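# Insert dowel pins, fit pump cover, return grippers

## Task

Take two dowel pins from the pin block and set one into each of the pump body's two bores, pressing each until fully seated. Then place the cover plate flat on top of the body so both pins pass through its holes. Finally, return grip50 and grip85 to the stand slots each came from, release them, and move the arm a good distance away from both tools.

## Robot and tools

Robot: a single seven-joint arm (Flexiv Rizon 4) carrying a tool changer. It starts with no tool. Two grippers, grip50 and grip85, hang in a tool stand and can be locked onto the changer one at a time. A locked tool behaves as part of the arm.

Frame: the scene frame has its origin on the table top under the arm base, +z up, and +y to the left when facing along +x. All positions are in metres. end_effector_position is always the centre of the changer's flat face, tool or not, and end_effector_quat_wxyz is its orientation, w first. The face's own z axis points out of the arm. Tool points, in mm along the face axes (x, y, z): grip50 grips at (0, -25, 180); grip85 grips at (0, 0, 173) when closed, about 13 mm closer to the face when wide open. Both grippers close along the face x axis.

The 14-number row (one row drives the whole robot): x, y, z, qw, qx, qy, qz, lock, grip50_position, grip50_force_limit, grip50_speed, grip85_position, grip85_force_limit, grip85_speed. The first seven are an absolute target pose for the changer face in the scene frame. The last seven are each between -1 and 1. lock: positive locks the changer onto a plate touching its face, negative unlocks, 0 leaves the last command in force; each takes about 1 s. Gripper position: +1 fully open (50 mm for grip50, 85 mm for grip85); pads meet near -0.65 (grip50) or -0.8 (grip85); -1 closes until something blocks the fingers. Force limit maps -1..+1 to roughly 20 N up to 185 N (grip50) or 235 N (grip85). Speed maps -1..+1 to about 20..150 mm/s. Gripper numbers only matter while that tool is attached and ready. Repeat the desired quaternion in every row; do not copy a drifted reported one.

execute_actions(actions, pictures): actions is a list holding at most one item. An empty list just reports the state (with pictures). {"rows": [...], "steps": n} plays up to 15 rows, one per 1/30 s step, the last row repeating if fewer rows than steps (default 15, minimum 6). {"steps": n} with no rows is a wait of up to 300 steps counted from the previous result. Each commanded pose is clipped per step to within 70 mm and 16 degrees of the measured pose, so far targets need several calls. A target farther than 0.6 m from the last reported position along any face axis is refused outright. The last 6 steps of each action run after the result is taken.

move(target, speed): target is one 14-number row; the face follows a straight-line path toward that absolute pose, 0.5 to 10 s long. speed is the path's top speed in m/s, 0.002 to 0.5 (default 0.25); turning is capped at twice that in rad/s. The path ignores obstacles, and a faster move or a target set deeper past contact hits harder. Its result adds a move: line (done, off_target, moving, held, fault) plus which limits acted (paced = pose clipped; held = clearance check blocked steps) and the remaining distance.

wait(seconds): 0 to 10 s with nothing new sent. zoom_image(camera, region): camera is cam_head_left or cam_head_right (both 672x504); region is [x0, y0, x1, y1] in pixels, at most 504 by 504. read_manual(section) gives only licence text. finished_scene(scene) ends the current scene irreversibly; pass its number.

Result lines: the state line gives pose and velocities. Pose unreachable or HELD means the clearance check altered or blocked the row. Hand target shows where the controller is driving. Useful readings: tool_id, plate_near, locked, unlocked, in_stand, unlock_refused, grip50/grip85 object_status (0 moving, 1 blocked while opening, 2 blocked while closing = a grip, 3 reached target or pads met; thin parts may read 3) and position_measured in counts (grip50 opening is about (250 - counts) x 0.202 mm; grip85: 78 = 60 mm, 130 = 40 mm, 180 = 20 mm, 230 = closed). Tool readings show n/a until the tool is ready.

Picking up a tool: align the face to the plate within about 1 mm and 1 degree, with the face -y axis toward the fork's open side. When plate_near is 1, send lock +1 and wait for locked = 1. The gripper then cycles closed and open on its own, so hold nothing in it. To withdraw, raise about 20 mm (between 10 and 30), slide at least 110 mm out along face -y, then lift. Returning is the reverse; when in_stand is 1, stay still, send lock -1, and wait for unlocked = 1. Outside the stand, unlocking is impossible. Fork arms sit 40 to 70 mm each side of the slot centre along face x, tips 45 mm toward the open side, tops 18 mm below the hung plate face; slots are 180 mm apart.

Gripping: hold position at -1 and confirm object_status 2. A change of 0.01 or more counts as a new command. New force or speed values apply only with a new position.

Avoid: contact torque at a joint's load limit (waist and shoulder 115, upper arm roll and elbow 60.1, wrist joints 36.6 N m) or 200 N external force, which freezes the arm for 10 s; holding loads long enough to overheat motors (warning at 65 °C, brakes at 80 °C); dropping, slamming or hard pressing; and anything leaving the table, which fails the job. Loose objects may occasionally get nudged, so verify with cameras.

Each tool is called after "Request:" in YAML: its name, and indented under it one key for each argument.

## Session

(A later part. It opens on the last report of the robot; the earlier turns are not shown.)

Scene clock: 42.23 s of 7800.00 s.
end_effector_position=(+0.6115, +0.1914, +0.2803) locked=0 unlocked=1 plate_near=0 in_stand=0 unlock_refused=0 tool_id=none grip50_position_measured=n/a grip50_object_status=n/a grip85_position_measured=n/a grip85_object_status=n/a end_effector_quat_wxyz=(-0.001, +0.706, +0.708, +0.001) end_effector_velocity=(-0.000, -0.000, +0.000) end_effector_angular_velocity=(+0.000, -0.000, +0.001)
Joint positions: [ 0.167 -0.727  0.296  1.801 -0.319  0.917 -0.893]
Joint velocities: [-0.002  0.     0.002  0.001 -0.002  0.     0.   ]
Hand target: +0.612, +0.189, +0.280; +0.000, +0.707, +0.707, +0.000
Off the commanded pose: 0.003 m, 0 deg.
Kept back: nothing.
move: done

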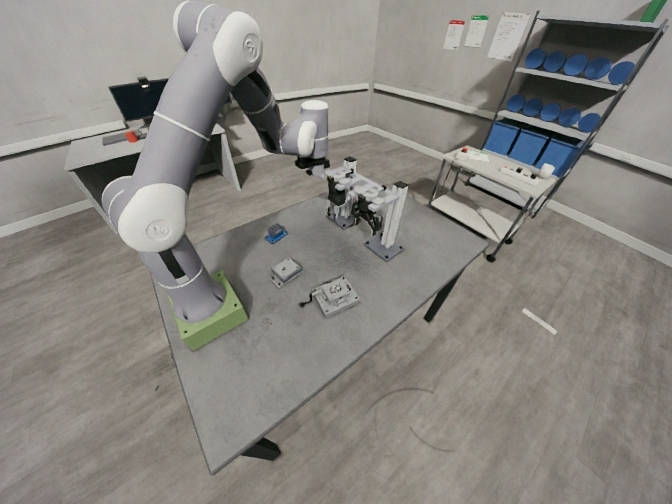

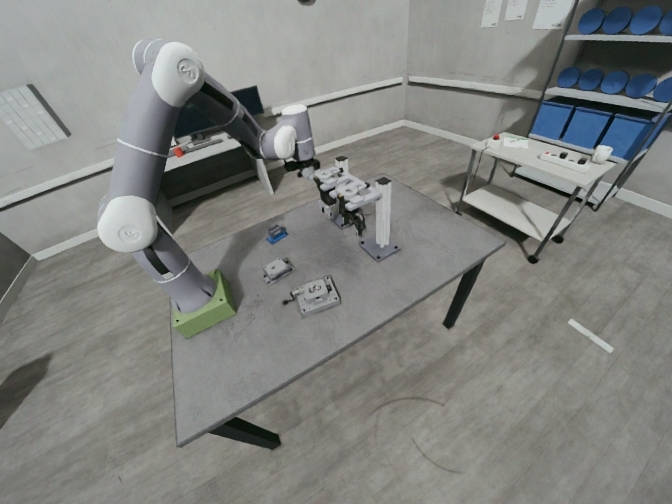

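Request:
move:
  target: [0.52,0.2,0.28,0,0.7071,0.7071,0,0,1,0,0,1,0,0]
  speed: 0.15

Request:
move:
  target: [0.53,-0.148,0.28,0,1,0,0,0,1,0,0,1,0,0]

Request:
move:
  target: [0.572,-0.148,0.28,0,1,0,0,0,1,0,0,1,0,0]
  speed: 0.008

Scene clock: 43.47 s of 7800.00 s.
end_effector_position=(+0.5199, +0.2000, +0.2798) locked=0 unlocked=1 plate_near=0 in_stand=0 unlock_refused=0 tool_id=none grip50_position_measured=n/a grip50_object_status=n/a grip85_position_measured=n/a grip85_object_status=n/a end_effector_quat_wxyz=(+0.000, +0.707, +0.707, -0.000) end_effector_velocity=(+0.000, -0.000, +0.000) end_effector_angular_velocity=(+0.000, -0.000, -0.002)
Joint positions: [ 0.215 -0.595  0.297  2.075 -0.339  1.059 -0.774]
Joint velocities: [-0.    -0.    -0.    -0.     0.     0.     0.002]
Hand target: +0.520, +0.200, +0.280; +0.000, +0.707, +0.707, -0.000
Off the commanded pose: 0.000 m, 0 deg.
Kept back: nothing.
move: done

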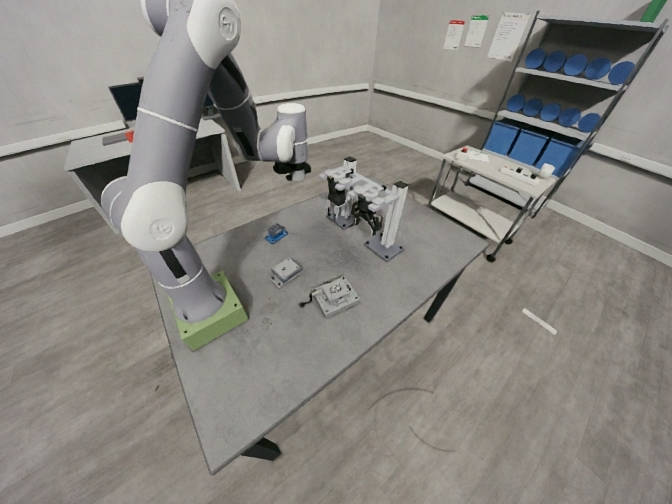

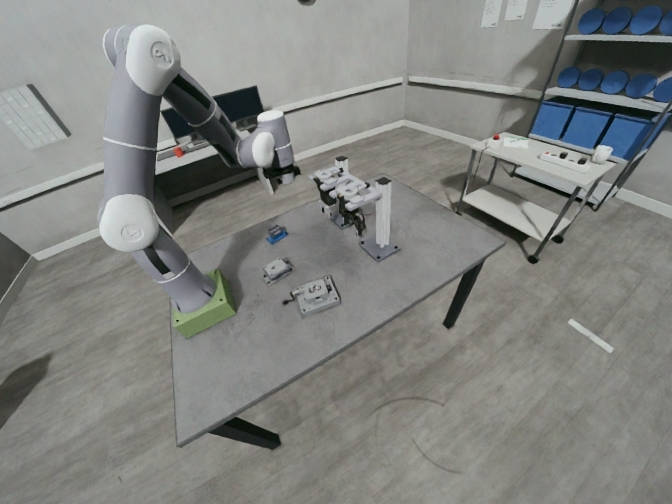

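Scene clock: 46.93 s of 7800.00 s.
end_effector_position=(+0.5302, -0.1481, +0.2798) locked=0 unlocked=1 plate_near=0 in_stand=0 unlock_refused=0 tool_id=none grip50_position_measured=n/a grip50_object_status=n/a grip85_position_measured=n/a grip85_object_status=n/a end_effector_quat_wxyz=(+0.001, +1.000, +0.000, +0.001) end_effector_velocity=(-0.000, +0.000, -0.000) end_effector_angular_velocity=(+0.000, +0.000, -0.002)
Joint positions: [-0.059 -0.55  -0.041  2.082  0.051  1.066 -0.103]
Joint velocities: [0.    0.    0.    0.    0.001 0.    0.001]
Hand target: +0.530, -0.148, +0.280; +0.001, +1.000, -0.000, +0.001
Off the commanded pose: 0.000 m, 0 deg.
Kept back: nothing.
move: done

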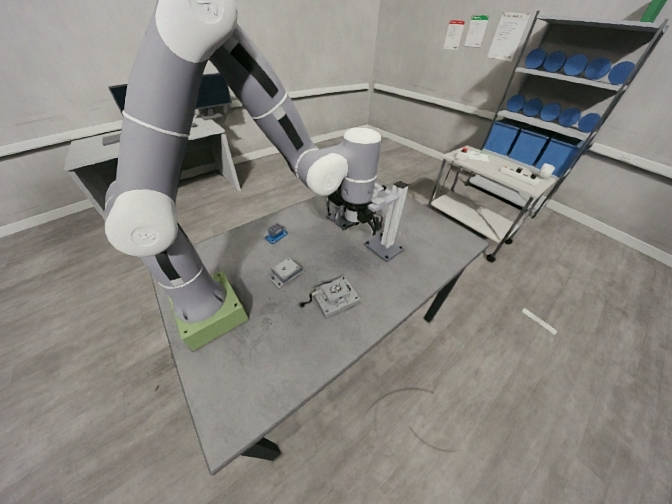

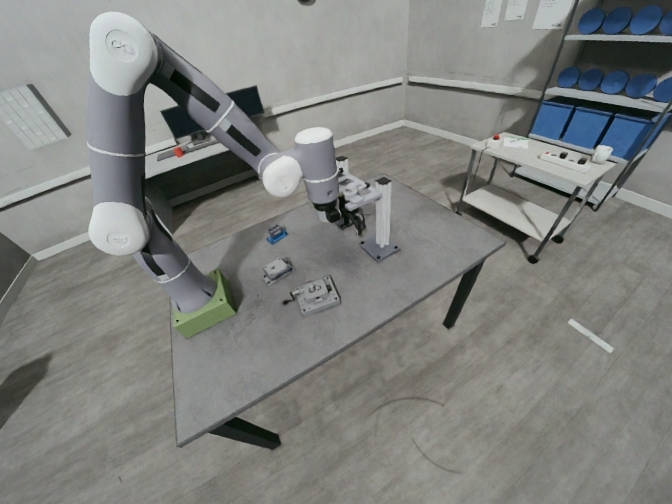

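Scene clock: 52.37 s of 7800.00 s.
end_effector_position=(+0.5720, -0.1480, +0.2802) locked=0 unlocked=1 plate_near=0 in_stand=0 unlock_refused=0 tool_id=none grip50_position_measured=n/a grip50_object_status=n/a grip85_position_measured=n/a grip85_object_status=n/a end_effector_quat_wxyz=(-0.000, +1.000, +0.000, +0.000) end_effector_velocity=(-0.000, +0.000, -0.000) end_effector_angular_velocity=(+0.001, +0.000, -0.000)
Joint positions: [-0.057 -0.61  -0.041  1.952  0.051  0.995 -0.098]
Joint velocities: [-0.    -0.     0.    -0.     0.001  0.    -0.001]
Hand target: +0.572, -0.148, +0.280; -0.000, +1.000, -0.000, +0.000
Off the commanded pose: 0.000 m, 0 deg.
Kept back: nothing.
move: done

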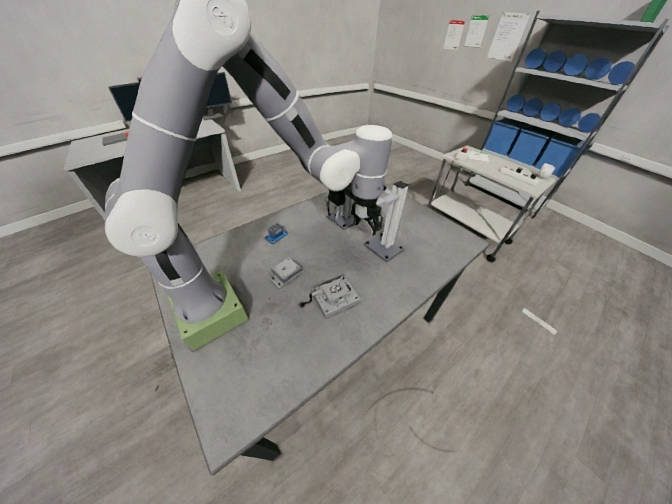

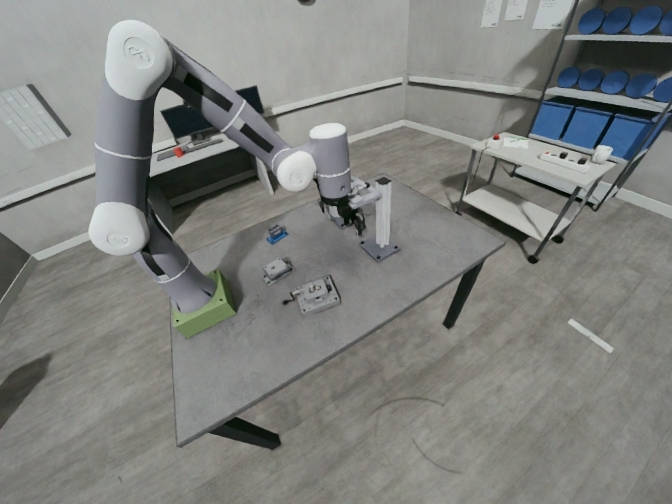

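Request:
move:
  target: [0.584,-0.148,0.28,0,1,0,0,0,1,0,0,1,0,0]
  speed: 0.006

Scene clock: 54.80 s of 7800.00 s.
end_effector_position=(+0.5782, -0.1494, +0.2761) locked=0 unlocked=1 plate_near=0 in_stand=0 unlock_refused=0 tool_id=none grip50_position_measured=n/a grip50_object_status=n/a grip85_position_measured=n/a grip85_object_status=n/a end_effector_quat_wxyz=(-0.001, +1.000, -0.003, -0.007) end_effector_velocity=(-0.000, -0.000, -0.000) end_effector_angular_velocity=(-0.000, +0.001, +0.000)
Joint positions: [-0.05  -0.629 -0.05   1.922  0.063  0.968 -0.102]
Joint velocities: [ 0.013  0.    -0.014 -0.001  0.014 -0.002 -0.01 ]
Hand target: +0.584, -0.148, +0.280; -0.000, +1.000, -0.000, -0.000
Off the commanded pose: 0.007 m, 1 deg.
Kept back: nothing.
move: off_target

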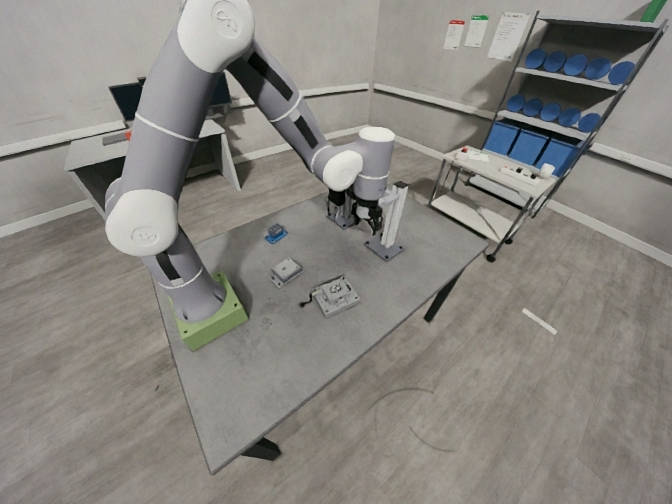

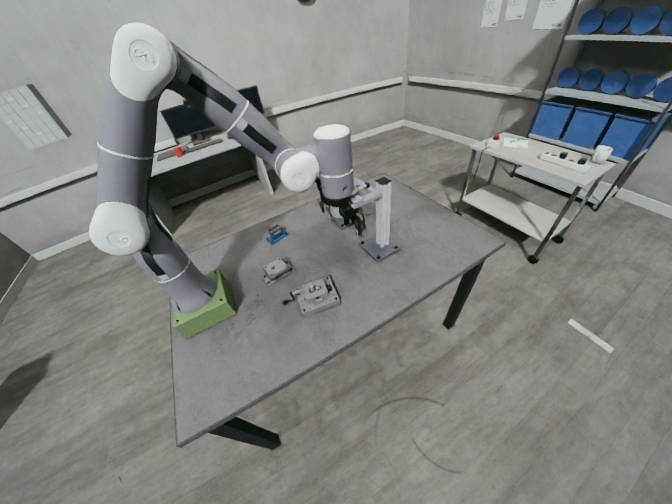

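Request:
move:
  target: [0.55,-0.148,0.34,0,1,0,0,0,1,0,0,1,0,0]
  speed: 0.15

Request:
move:
  target: [0.6458,0.091,0.335,0,0.694,0.72,0,0,1,0,0,1,0,0]

Request:
move:
  target: [0.6458,0.091,0.304,0,0.694,0.72,0,0,1,0,0,1,0,0]
  speed: 0.01

Scene clock: 55.93 s of 7800.00 s.
end_effector_position=(+0.5500, -0.1480, +0.3401) locked=0 unlocked=1 plate_near=0 in_stand=0 unlock_refused=0 tool_id=none grip50_position_measured=n/a grip50_object_status=n/a grip85_position_measured=n/a grip85_object_status=n/a end_effector_quat_wxyz=(+0.000, +1.000, +0.000, +0.000) end_effector_velocity=(-0.000, +0.000, -0.000) end_effector_angular_velocity=(+0.000, +0.001, -0.001)
Joint positions: [-0.047 -0.448 -0.056  2.014  0.045  0.894 -0.098]
Joint velocities: [ 0.    -0.001 -0.    -0.     0.001  0.     0.001]
Hand target: +0.550, -0.148, +0.340; +0.000, +1.000, +0.000, +0.000
Off the commanded pose: 0.000 m, 0 deg.
Kept back: nothing.
move: done

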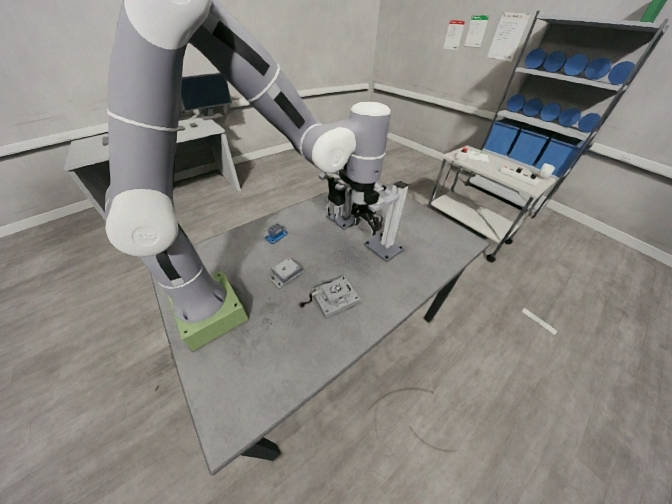

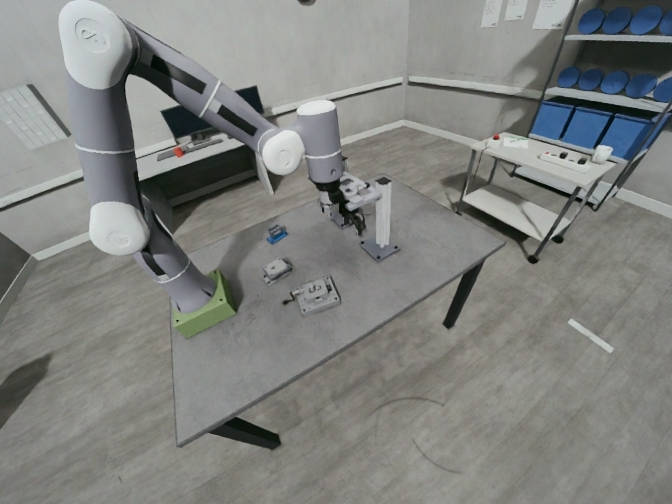

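Scene clock: 59.47 s of 7800.00 s.
end_effector_position=(+0.6457, +0.0911, +0.3356) locked=0 unlocked=1 plate_near=0 in_stand=0 unlock_refused=0 tool_id=none grip50_position_measured=n/a grip50_object_status=n/a grip85_position_measured=n/a grip85_object_status=n/a end_effector_quat_wxyz=(-0.001, +0.694, +0.720, +0.000) end_effector_velocity=(+0.000, -0.000, +0.000) end_effector_angular_velocity=(+0.000, -0.000, -0.002)
Joint positions: [ 0.029 -0.645  0.284  1.74  -0.235  0.786 -1.148]
Joint velocities: [-0.    -0.    -0.    -0.     0.     0.     0.002]
Hand target: +0.646, +0.091, +0.336; -0.001, +0.694, +0.720, +0.000
Off the commanded pose: 0.001 m, 0 deg.
Kept back: nothing.
move: done

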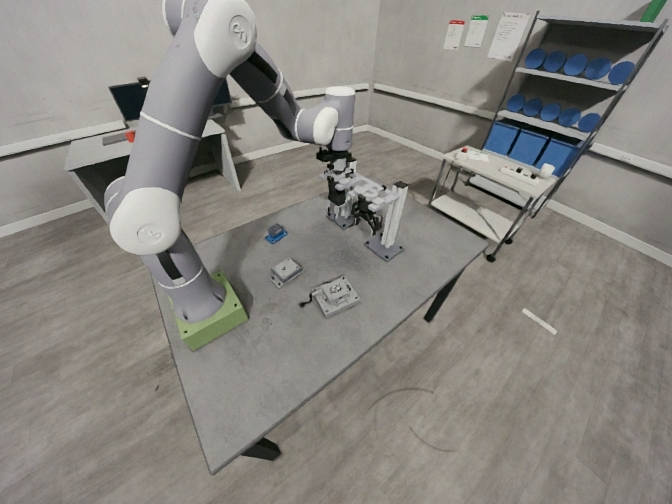

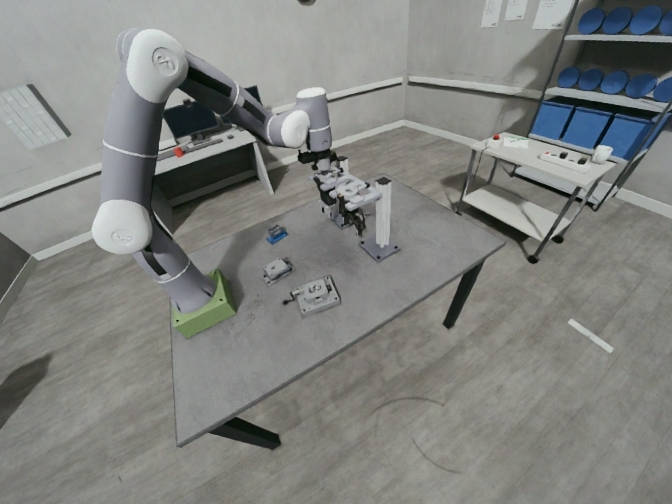

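Scene clock: 62.83 s of 7800.00 s.
end_effector_position=(+0.6459, +0.0913, +0.3043) locked=0 unlocked=1 plate_near=0 in_stand=1 unlock_refused=0 tool_id=none grip50_position_measured=n/a grip50_object_status=n/a grip85_position_measured=n/a grip85_object_status=n/a end_effector_quat_wxyz=(-0.000, +0.694, +0.720, +0.000) end_effector_velocity=(-0.000, +0.000, -0.000) end_effector_angular_velocity=(-0.000, +0.000, +0.001)
Joint positions: [ 0.045 -0.695  0.26   1.753 -0.248  0.851 -1.139]
Joint velocities: [ 0. -0. -0.  0. -0. -0. -0.]
Hand target: +0.646, +0.091, +0.304; -0.000, +0.694, +0.720, +0.000
Off the commanded pose: 0.000 m, 0 deg.
Kept back: nothing.
move: done

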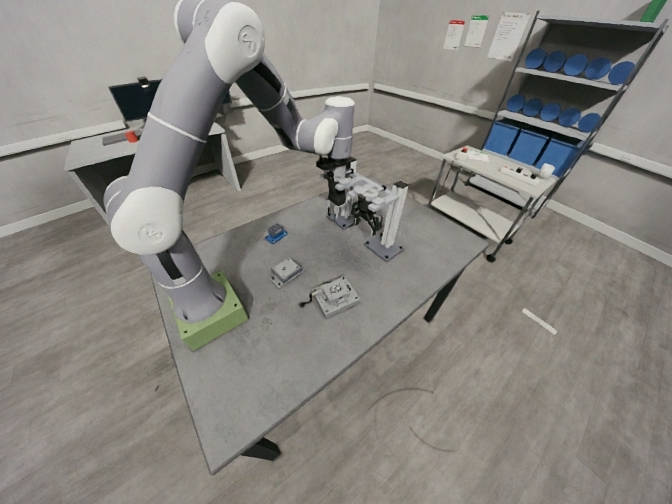

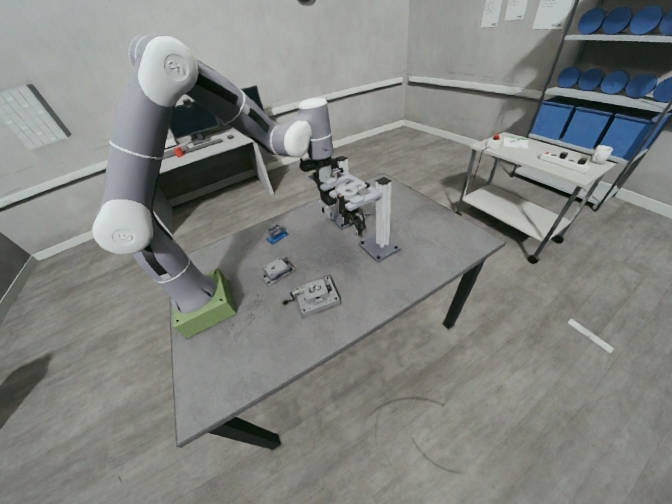

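Request:
move:
  target: [0.6458,0.091,0.300,0,0.694,0.72,0,0,1,0,0,1,0,0]
  speed: 0.005

Scene clock: 64.13 s of 7800.00 s.
end_effector_position=(+0.6461, +0.0915, +0.3028) locked=0 unlocked=1 plate_near=1 in_stand=1 unlock_refused=0 tool_id=none grip50_position_measured=n/a grip50_object_status=n/a grip85_position_measured=n/a grip85_object_status=n/a end_effector_quat_wxyz=(+0.001, +0.694, +0.720, +0.002) end_effector_velocity=(+0.000, -0.000, +0.000) end_effector_angular_velocity=(-0.000, -0.000, +0.000)
Joint positions: [ 0.047 -0.698  0.257  1.755 -0.248  0.859 -1.138]
Joint velocities: [-0.    -0.    -0.    -0.     0.     0.    -0.001]
Hand target: +0.646, +0.091, +0.300; -0.000, +0.694, +0.720, +0.000
Off the commanded pose: 0.003 m, 0 deg.
Kept back: nothing.
move: done

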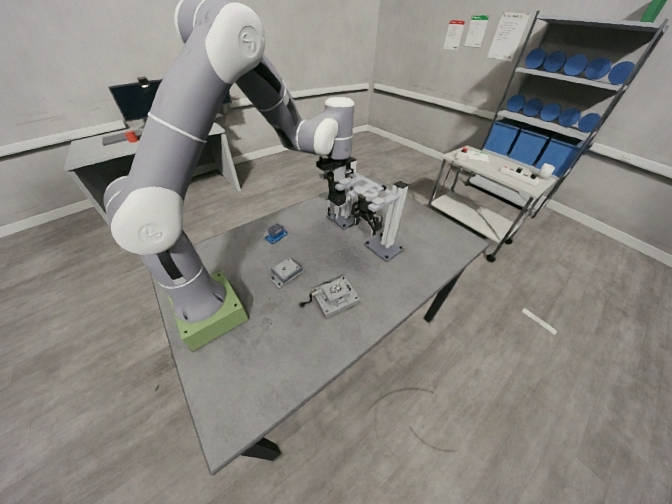

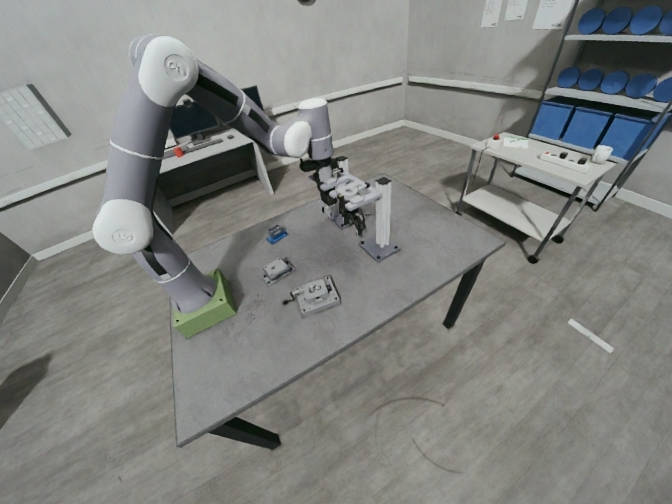

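Request:
execute_actions:
  actions:
    - {"rows":[[0.646,0.0913,0.3022,0,0.694,0.72,0,1,1,0,0,1,0,0]]}

Request:
execute_actions:
  actions:
    - {"steps":35}

Request:
zoom_image:
  camera: "cam_head_right"
  region: [255, 215, 305, 255]

Request:
zoom_image:
  camera: "cam_head_right"
  region: [255, 250, 305, 290]

Request:
zoom_image:
  camera: "cam_head_left"
  region: [262, 252, 312, 292]

Scene clock: 64.63 s of 7800.00 s.
end_effector_position=(+0.6461, +0.0915, +0.3032) locked=0 unlocked=0 plate_near=1 in_stand=1 unlock_refused=0 tool_id=none grip50_position_measured=n/a grip50_object_status=n/a grip85_position_measured=n/a grip85_object_status=n/a end_effector_quat_wxyz=(+0.000, +0.694, +0.720, +0.001) end_effector_velocity=(+0.000, +0.000, -0.000) end_effector_angular_velocity=(-0.000, +0.000, +0.001)
Joint positions: [ 0.047 -0.697  0.258  1.754 -0.248  0.855 -1.138]
Joint velocities: [ 0.    -0.     0.    -0.    -0.    -0.    -0.001]
Steps of this call (steps 1 to 6: nothing new was sent; steps 7 to 15: the first 9 steps of this action). Readings (end_effector_position | what the end effector reports):
7: (+0.6462, +0.0915, +0.3030) | locked=0 unlocked=0 plate_near=1 in_stand=1 unlock_refused=0 tool_id=none grip50_position_measured=n/a grip50_object_status=n/a grip85_position_measured=n/a grip85_object_status=n/a
8: (+0.6461, +0.0915, +0.3033) | locked=0 unlocked=0 plate_near=1 in_stand=1 unlock_refused=0 tool_id=none grip50_position_measured=n/a grip50_object_status=n/a grip85_position_measured=n/a grip85_object_status=n/a
10: (+0.6461, +0.0915, +0.3032) | locked=0 unlocked=0 plate_near=1 in_stand=1 unlock_refused=0 tool_id=none grip50_position_measured=n/a grip50_object_status=n/a grip85_position_measured=n/a grip85_object_status=n/a
14: (+0.6461, +0.0915, +0.3032) | locked=0 unlocked=0 plate_near=1 in_stand=1 unlock_refused=0 tool_id=none grip50_position_measured=n/a grip50_object_status=n/a grip85_position_measured=n/a grip85_object_status=n/a
15: the state above

Scene clock: 65.80 s of 7800.00 s.
end_effector_position=(+0.6463, +0.0916, +0.3034) locked=1 unlocked=0 plate_near=1 in_stand=1 unlock_refused=0 tool_id=grip50 grip50_position_measured=n/a grip50_object_status=n/a grip85_position_measured=n/a grip85_object_status=n/a end_effector_quat_wxyz=(+0.000, +0.694, +0.720, +0.001) end_effector_velocity=(-0.000, +0.000, +0.000) end_effector_angular_velocity=(+0.000, -0.000, +0.000)
Joint positions: [ 0.047 -0.697  0.258  1.753 -0.247  0.855 -1.138]
Joint velocities: [ 0.  0.  0. -0.  0. -0. -0.]
Hand target: +0.646, +0.091, +0.302; +0.000, +0.694, +0.720, -0.000
Off the commanded pose: 0.001 m, 0 deg.
Kept back: nothing.
Steps of this call (steps 1 to 6: the last 6 steps of your previous action; steps 7 to 35: nothing new was sent). Readings (end_effector_position | what the end effector reports):
1: (+0.6461, +0.0915, +0.3032) | locked=0 unlocked=0 plate_near=1 in_stand=1 unlock_refused=0 tool_id=none grip50_position_measured=n/a grip50_object_status=n/a grip85_position_measured=n/a grip85_object_status=n/a
2: (+0.6461, +0.0915, +0.3032) | locked=0 unlocked=0 plate_near=1 in_stand=1 unlock_refused=0 tool_id=none grip50_position_measured=n/a grip50_object_status=n/a grip85_position_measured=n/a grip85_object_status=n/a
4: (+0.6461, +0.0915, +0.3032) | locked=0 unlocked=0 plate_near=1 in_stand=1 unlock_refused=0 tool_id=none grip50_position_measured=n/a grip50_object_status=n/a grip85_position_measured=n/a grip85_object_status=n/a
8: (+0.6461, +0.0915, +0.3032) | locked=0 unlocked=0 plate_near=1 in_stand=1 unlock_refused=0 tool_id=none grip50_position_measured=n/a grip50_object_status=n/a grip85_position_measured=n/a grip85_object_status=n/a
35: the state above

Region (255, 215, 305, 255) of cam_head_right's 672x504 image, scaled by 10.080, with more detail than that image has; it fills the top 403 rows of this view, and the rest is white.

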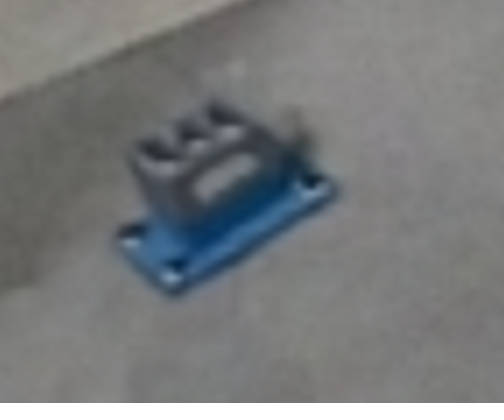

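Region (255, 250, 305, 290) of cam_head_right's 672x504 image, scaled by 10.080, with more detail than that image has; it fills the top 403 rows of this view, and the rest is white.

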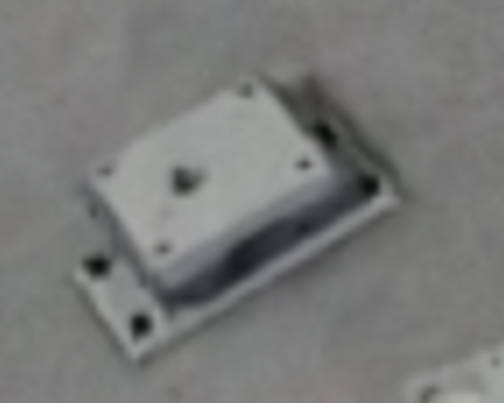

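Region (262, 252, 312, 292) of cam_head_left's 672x504 image, scaled by 10.080, with more detail than that image has; it fills the top 403 rows of this view, and the rest is white.

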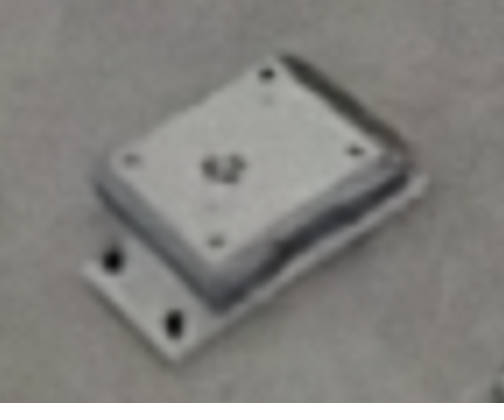

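Request:
move:
  target: [0.646,0.0915,0.323,0,0.694,0.72,0,0,1,0,0,1,0,0]
  speed: 0.05

Request:
move:
  target: [0.526,0.0872,0.323,0,0.694,0.72,0,0,1,0,0,1,0,0]
  speed: 0.15

Request:
move:
  target: [0.42,0.246,0.26,0,0.6225,0.7826,0,0,-0.2,0,0,1,0,0]

Request:
zoom_image:
  camera: "cam_head_left"
  region: [245, 190, 315, 250]

Request:
zoom_image:
  camera: "cam_head_right"
  region: [245, 190, 315, 250]

Scene clock: 67.97 s of 7800.00 s.
end_effector_position=(+0.6461, +0.0915, +0.3232) locked=1 unlocked=0 plate_near=1 in_stand=0 unlock_refused=0 tool_id=grip50 grip50_position_measured=3 grip50_object_status=3 grip85_position_measured=n/a grip85_object_status=n/a end_effector_quat_wxyz=(+0.000, +0.694, +0.720, +0.000) end_effector_velocity=(-0.000, +0.000, +0.000) end_effector_angular_velocity=(+0.000, -0.000, +0.001)
Joint positions: [ 0.039 -0.664  0.27   1.745 -0.238  0.813 -1.145]
Joint velocities: [-0.     0.     0.     0.     0.     0.    -0.001]
Hand target: +0.646, +0.092, +0.323; +0.000, +0.694, +0.720, -0.000
Off the commanded pose: 0.000 m, 0 deg.
Kept back: nothing.
move: done

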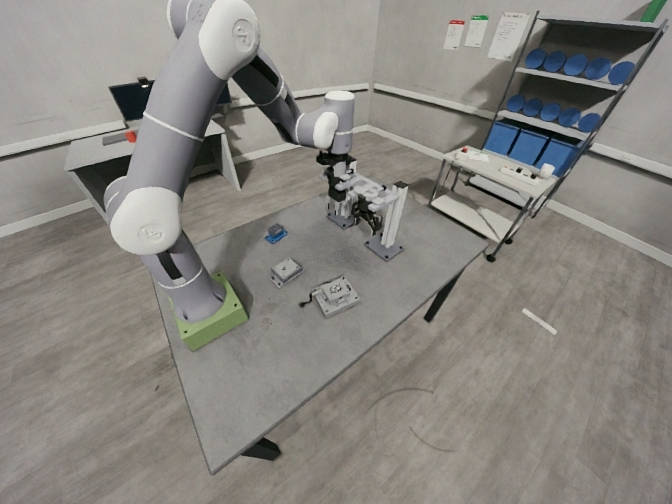

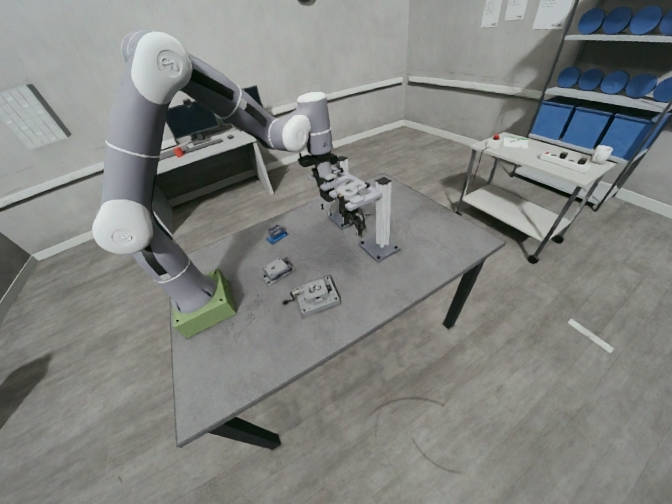

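Scene clock: 69.10 s of 7800.00 s.
end_effector_position=(+0.5259, +0.0872, +0.3227) locked=1 unlocked=0 plate_near=1 in_stand=0 unlock_refused=0 tool_id=grip50 grip50_position_measured=3 grip50_object_status=3 grip85_position_measured=n/a grip85_object_status=n/a end_effector_quat_wxyz=(+0.000, +0.694, +0.720, -0.000) end_effector_velocity=(-0.000, +0.000, -0.000) end_effector_angular_velocity=(-0.000, +0.000, +0.002)
Joint positions: [ 0.034 -0.459  0.297  2.128 -0.236  0.99  -1.074]
Joint velocities: [ 0.    -0.     0.     0.    -0.001 -0.    -0.001]
Hand target: +0.526, +0.087, +0.323; +0.000, +0.694, +0.720, -0.000
Off the commanded pose: 0.000 m, 0 deg.
Kept back: nothing.
move: done

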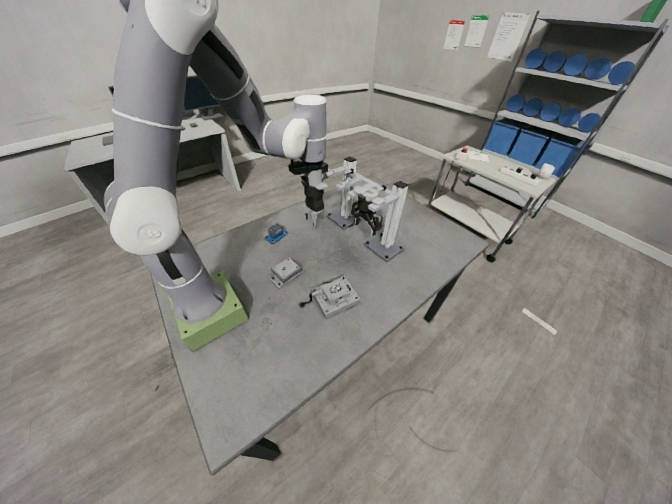

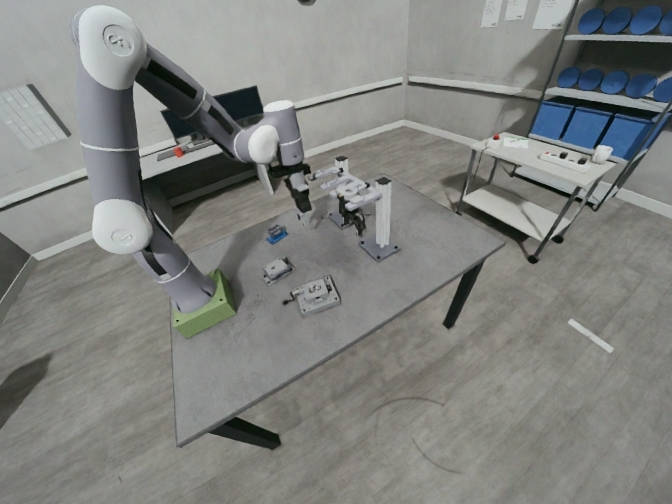

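Scene clock: 70.30 s of 7800.00 s.
end_effector_position=(+0.4200, +0.2460, +0.2598) locked=1 unlocked=0 plate_near=1 in_stand=0 unlock_refused=0 tool_id=grip50 grip50_position_measured=182 grip50_object_status=3 grip85_position_measured=n/a grip85_object_status=n/a end_effector_quat_wxyz=(-0.001, +0.623, +0.783, -0.000) end_effector_velocity=(+0.000, -0.000, +0.000) end_effector_angular_velocity=(+0.000, +0.000, -0.002)
Joint positions: [ 0.375 -0.544  0.273  2.297 -0.425  1.23  -0.75 ]
Joint velocities: [-0.001  0.     0.001 -0.     0.001 -0.     0.001]
Hand target: +0.420, +0.246, +0.260; -0.001, +0.623, +0.783, +0.000
Off the commanded pose: 0.000 m, 0 deg.
Kept back: nothing.
move: done

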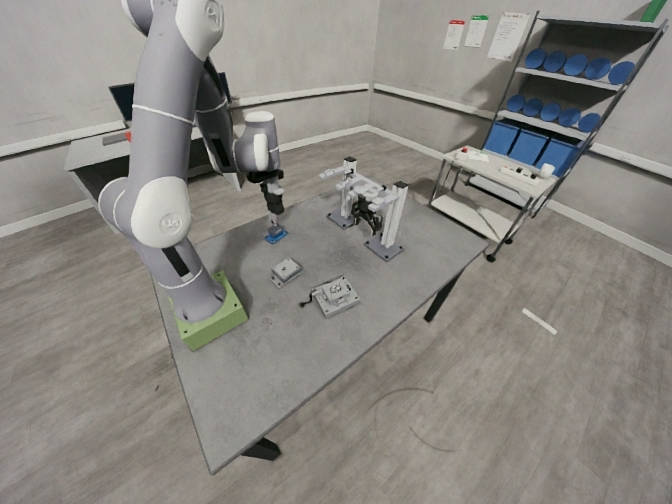

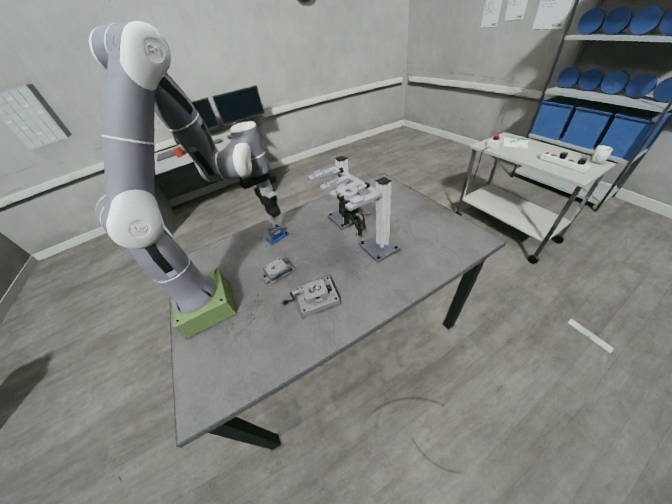

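Region (245, 190, 315, 250) of cam_head_left's 672x504 image, scaled by 7.200, with more detail than that image has; it fills the top 432 rows of this view, and the rest is white.

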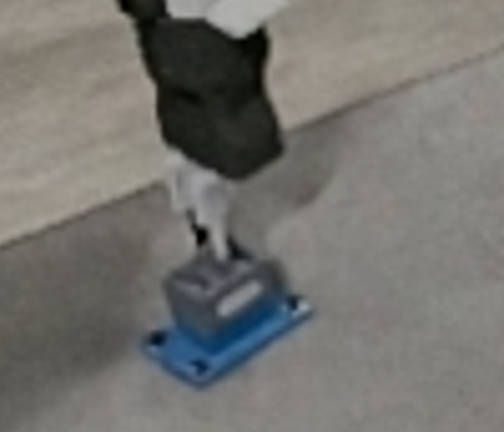

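Region (245, 190, 315, 250) of cam_head_right's 672x504 image, scaled by 7.200, with more detail than that image has; it fills the top 432 rows of this view, and the rest is white.

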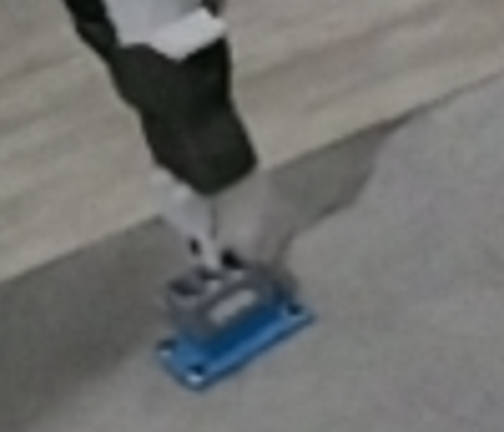

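Request:
move:
  target: [0.42,0.246,0.24,0,0.6225,0.7826,0,0,-0.2,0,0,1,0,0]
  speed: 0.01

Request:
zoom_image:
  camera: "cam_head_left"
  region: [255, 210, 300, 248]

Request:
zoom_image:
  camera: "cam_head_right"
  region: [255, 210, 300, 248]

Scene clock: 72.73 s of 7800.00 s.
end_effector_position=(+0.4261, +0.2495, +0.2455) locked=1 unlocked=0 plate_near=1 in_stand=0 unlock_refused=0 tool_id=grip50 grip50_position_measured=182 grip50_object_status=3 grip85_position_measured=n/a grip85_object_status=n/a end_effector_quat_wxyz=(+0.002, +0.623, +0.782, +0.010) end_effector_velocity=(+0.000, -0.000, +0.000) end_effector_angular_velocity=(+0.000, -0.001, -0.001)
Joint positions: [ 0.405 -0.586  0.225  2.294 -0.465  1.297 -0.722]
Joint velocities: [-0.002  0.     0.001 -0.    -0.002  0.     0.002]
Hand target: +0.420, +0.246, +0.240; -0.000, +0.623, +0.783, +0.000
Off the commanded pose: 0.009 m, 1 deg.
Kept back: nothing.
move: off_target

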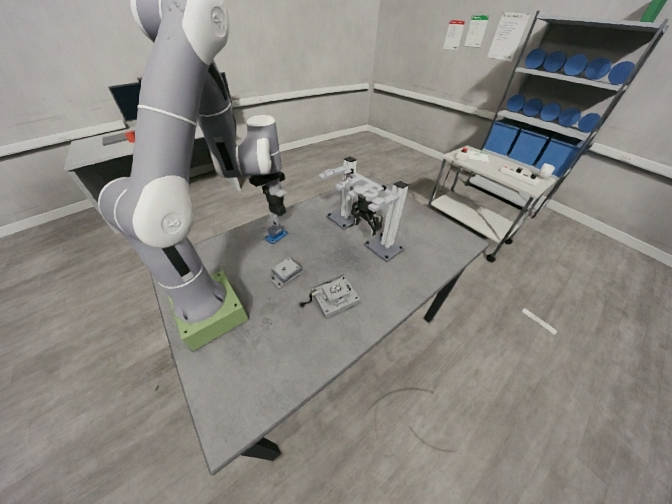

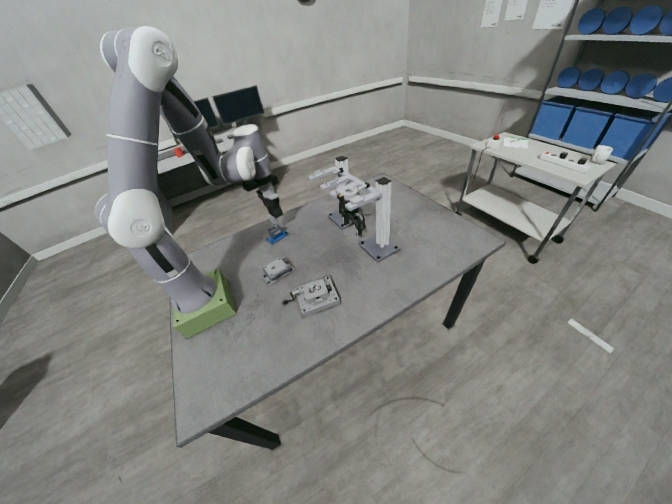

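Region (255, 210, 300, 248) of cam_head_left's 672x504 image, scaled by 11.200, with more detail than that image has; it fills the top 426 rows of this view, and the rest is white.

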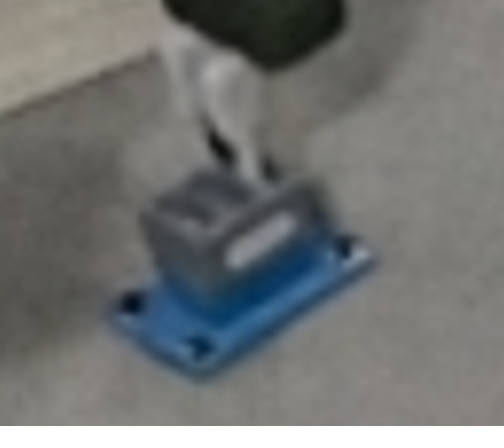

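Region (255, 210, 300, 248) of cam_head_right's 672x504 image, scaled by 11.200, with more detail than that image has; it fills the top 426 rows of this view, and the rest is white.

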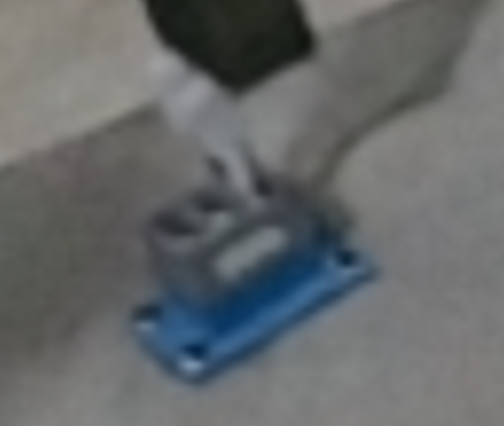

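Request:
move:
  target: [0.4124,0.2296,0.252,0,0.6225,0.7826,0,0,-0.2,0,0,1,0,0]
  speed: 0.03

Request:
move:
  target: [0.4124,0.2296,0.243,0,0.6225,0.7826,0,0,-0.2,0,0,1,0,0]
  speed: 0.006

Request:
zoom_image:
  camera: "cam_head_left"
  region: [255, 210, 300, 248]

Request:
zoom_image:
  camera: "cam_head_right"
  region: [255, 210, 300, 248]

Scene clock: 74.37 s of 7800.00 s.
end_effector_position=(+0.4134, +0.2306, +0.2533) locked=1 unlocked=0 plate_near=1 in_stand=0 unlock_refused=0 tool_id=grip50 grip50_position_measured=182 grip50_object_status=3 grip85_position_measured=n/a grip85_object_status=n/a end_effector_quat_wxyz=(+0.001, +0.622, +0.783, +0.002) end_effector_velocity=(-0.000, -0.000, -0.000) end_effector_angular_velocity=(+0.000, +0.000, +0.001)
Joint positions: [ 0.368 -0.542  0.247  2.344 -0.458  1.284 -0.742]
Joint velocities: [-0.    -0.     0.    -0.     0.    -0.    -0.001]
Hand target: +0.412, +0.230, +0.252; +0.000, +0.622, +0.783, -0.000
Off the commanded pose: 0.002 m, 0 deg.
Kept back: nothing.
move: done

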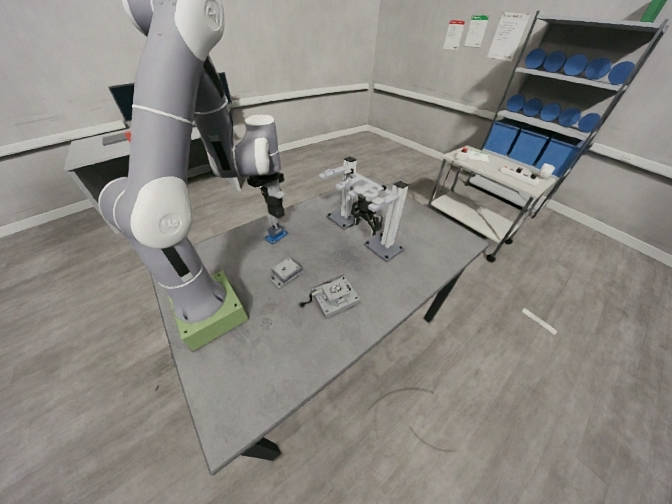

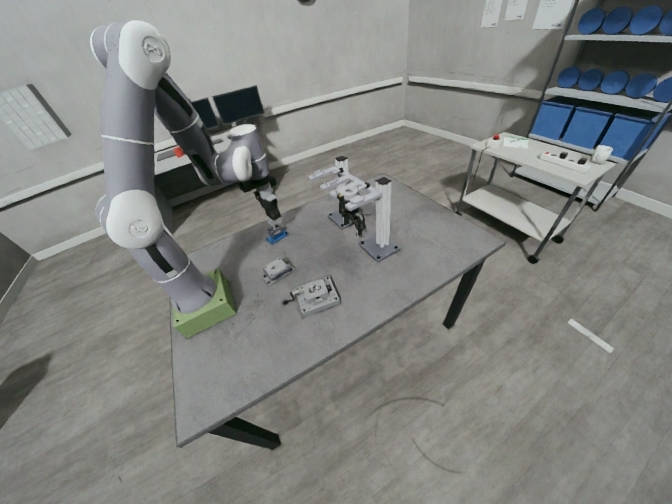

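Scene clock: 85.90 s of 7800.00 s.
end_effector_position=(+0.4172, +0.2343, +0.2537) locked=1 unlocked=0 plate_near=1 in_stand=0 unlock_refused=0 tool_id=grip50 grip50_position_measured=182 grip50_object_status=3 grip85_position_measured=n/a grip85_object_status=n/a end_effector_quat_wxyz=(+0.003, +0.621, +0.784, +0.012) end_effector_velocity=(+0.000, -0.000, +0.000) end_effector_angular_velocity=(+0.000, -0.000, -0.000)
Joint positions: [ 0.379 -0.548  0.232  2.341 -0.475  1.308 -0.731]
Joint velocities: [ 0.  0. -0. -0.  0.  0.  0.]
Hand target: +0.416, +0.233, +0.252; +0.003, +0.621, +0.783, +0.010
Off the commanded pose: 0.013 m, 1 deg.
FORCE FAULT: contact force on the arm reached its limit, and the arm stopped for 10 seconds. The contact can be on any part of the arm, not only on its tool. The arm's remaining commands of this call were not run. The arm holds still and accepts commands again. Move the arm away from the contact; if what it grips holds it there, let go first. Pushing or pulling that hard again can fault the arm again.
Kept back: nothing.
move: fault

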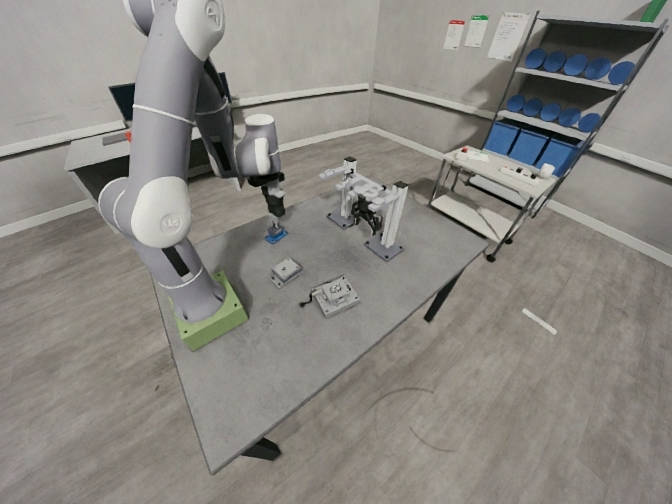

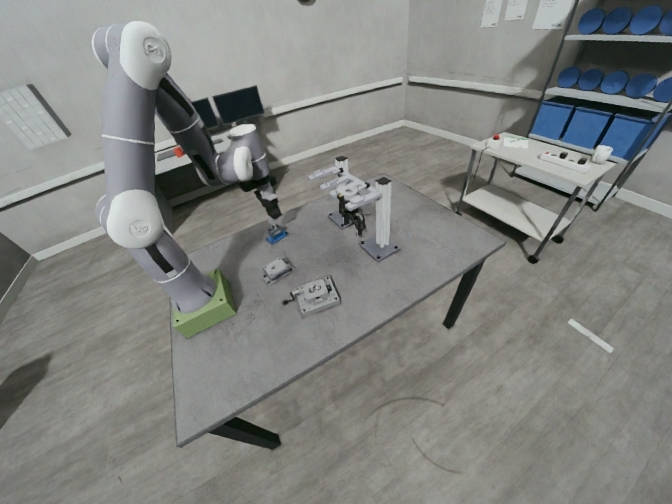

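Region (255, 210, 300, 248) of cam_head_left's 672x504 image, scaled by 11.200, with more detail than that image has; it fills the top 426 rows of this view, and the rest is white.

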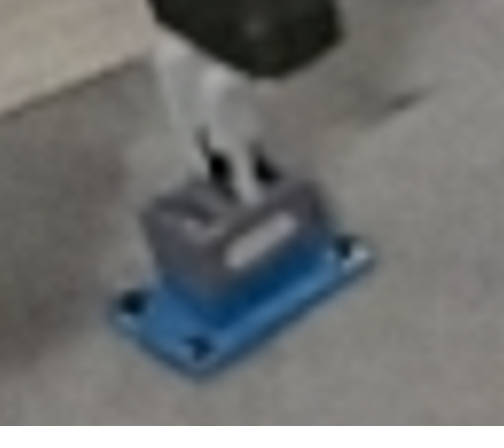

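Region (255, 210, 300, 248) of cam_head_right's 672x504 image, scaled by 11.200, with more detail than that image has; it fills the top 426 rows of this view, and the rest is white.

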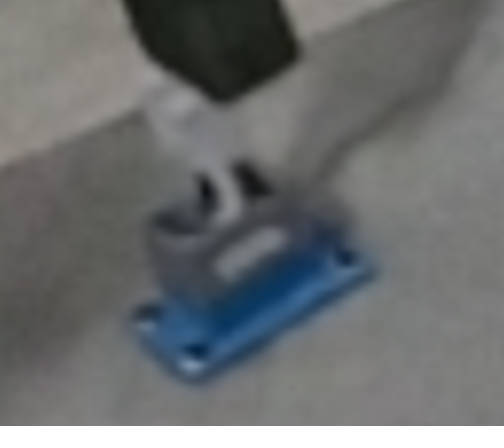

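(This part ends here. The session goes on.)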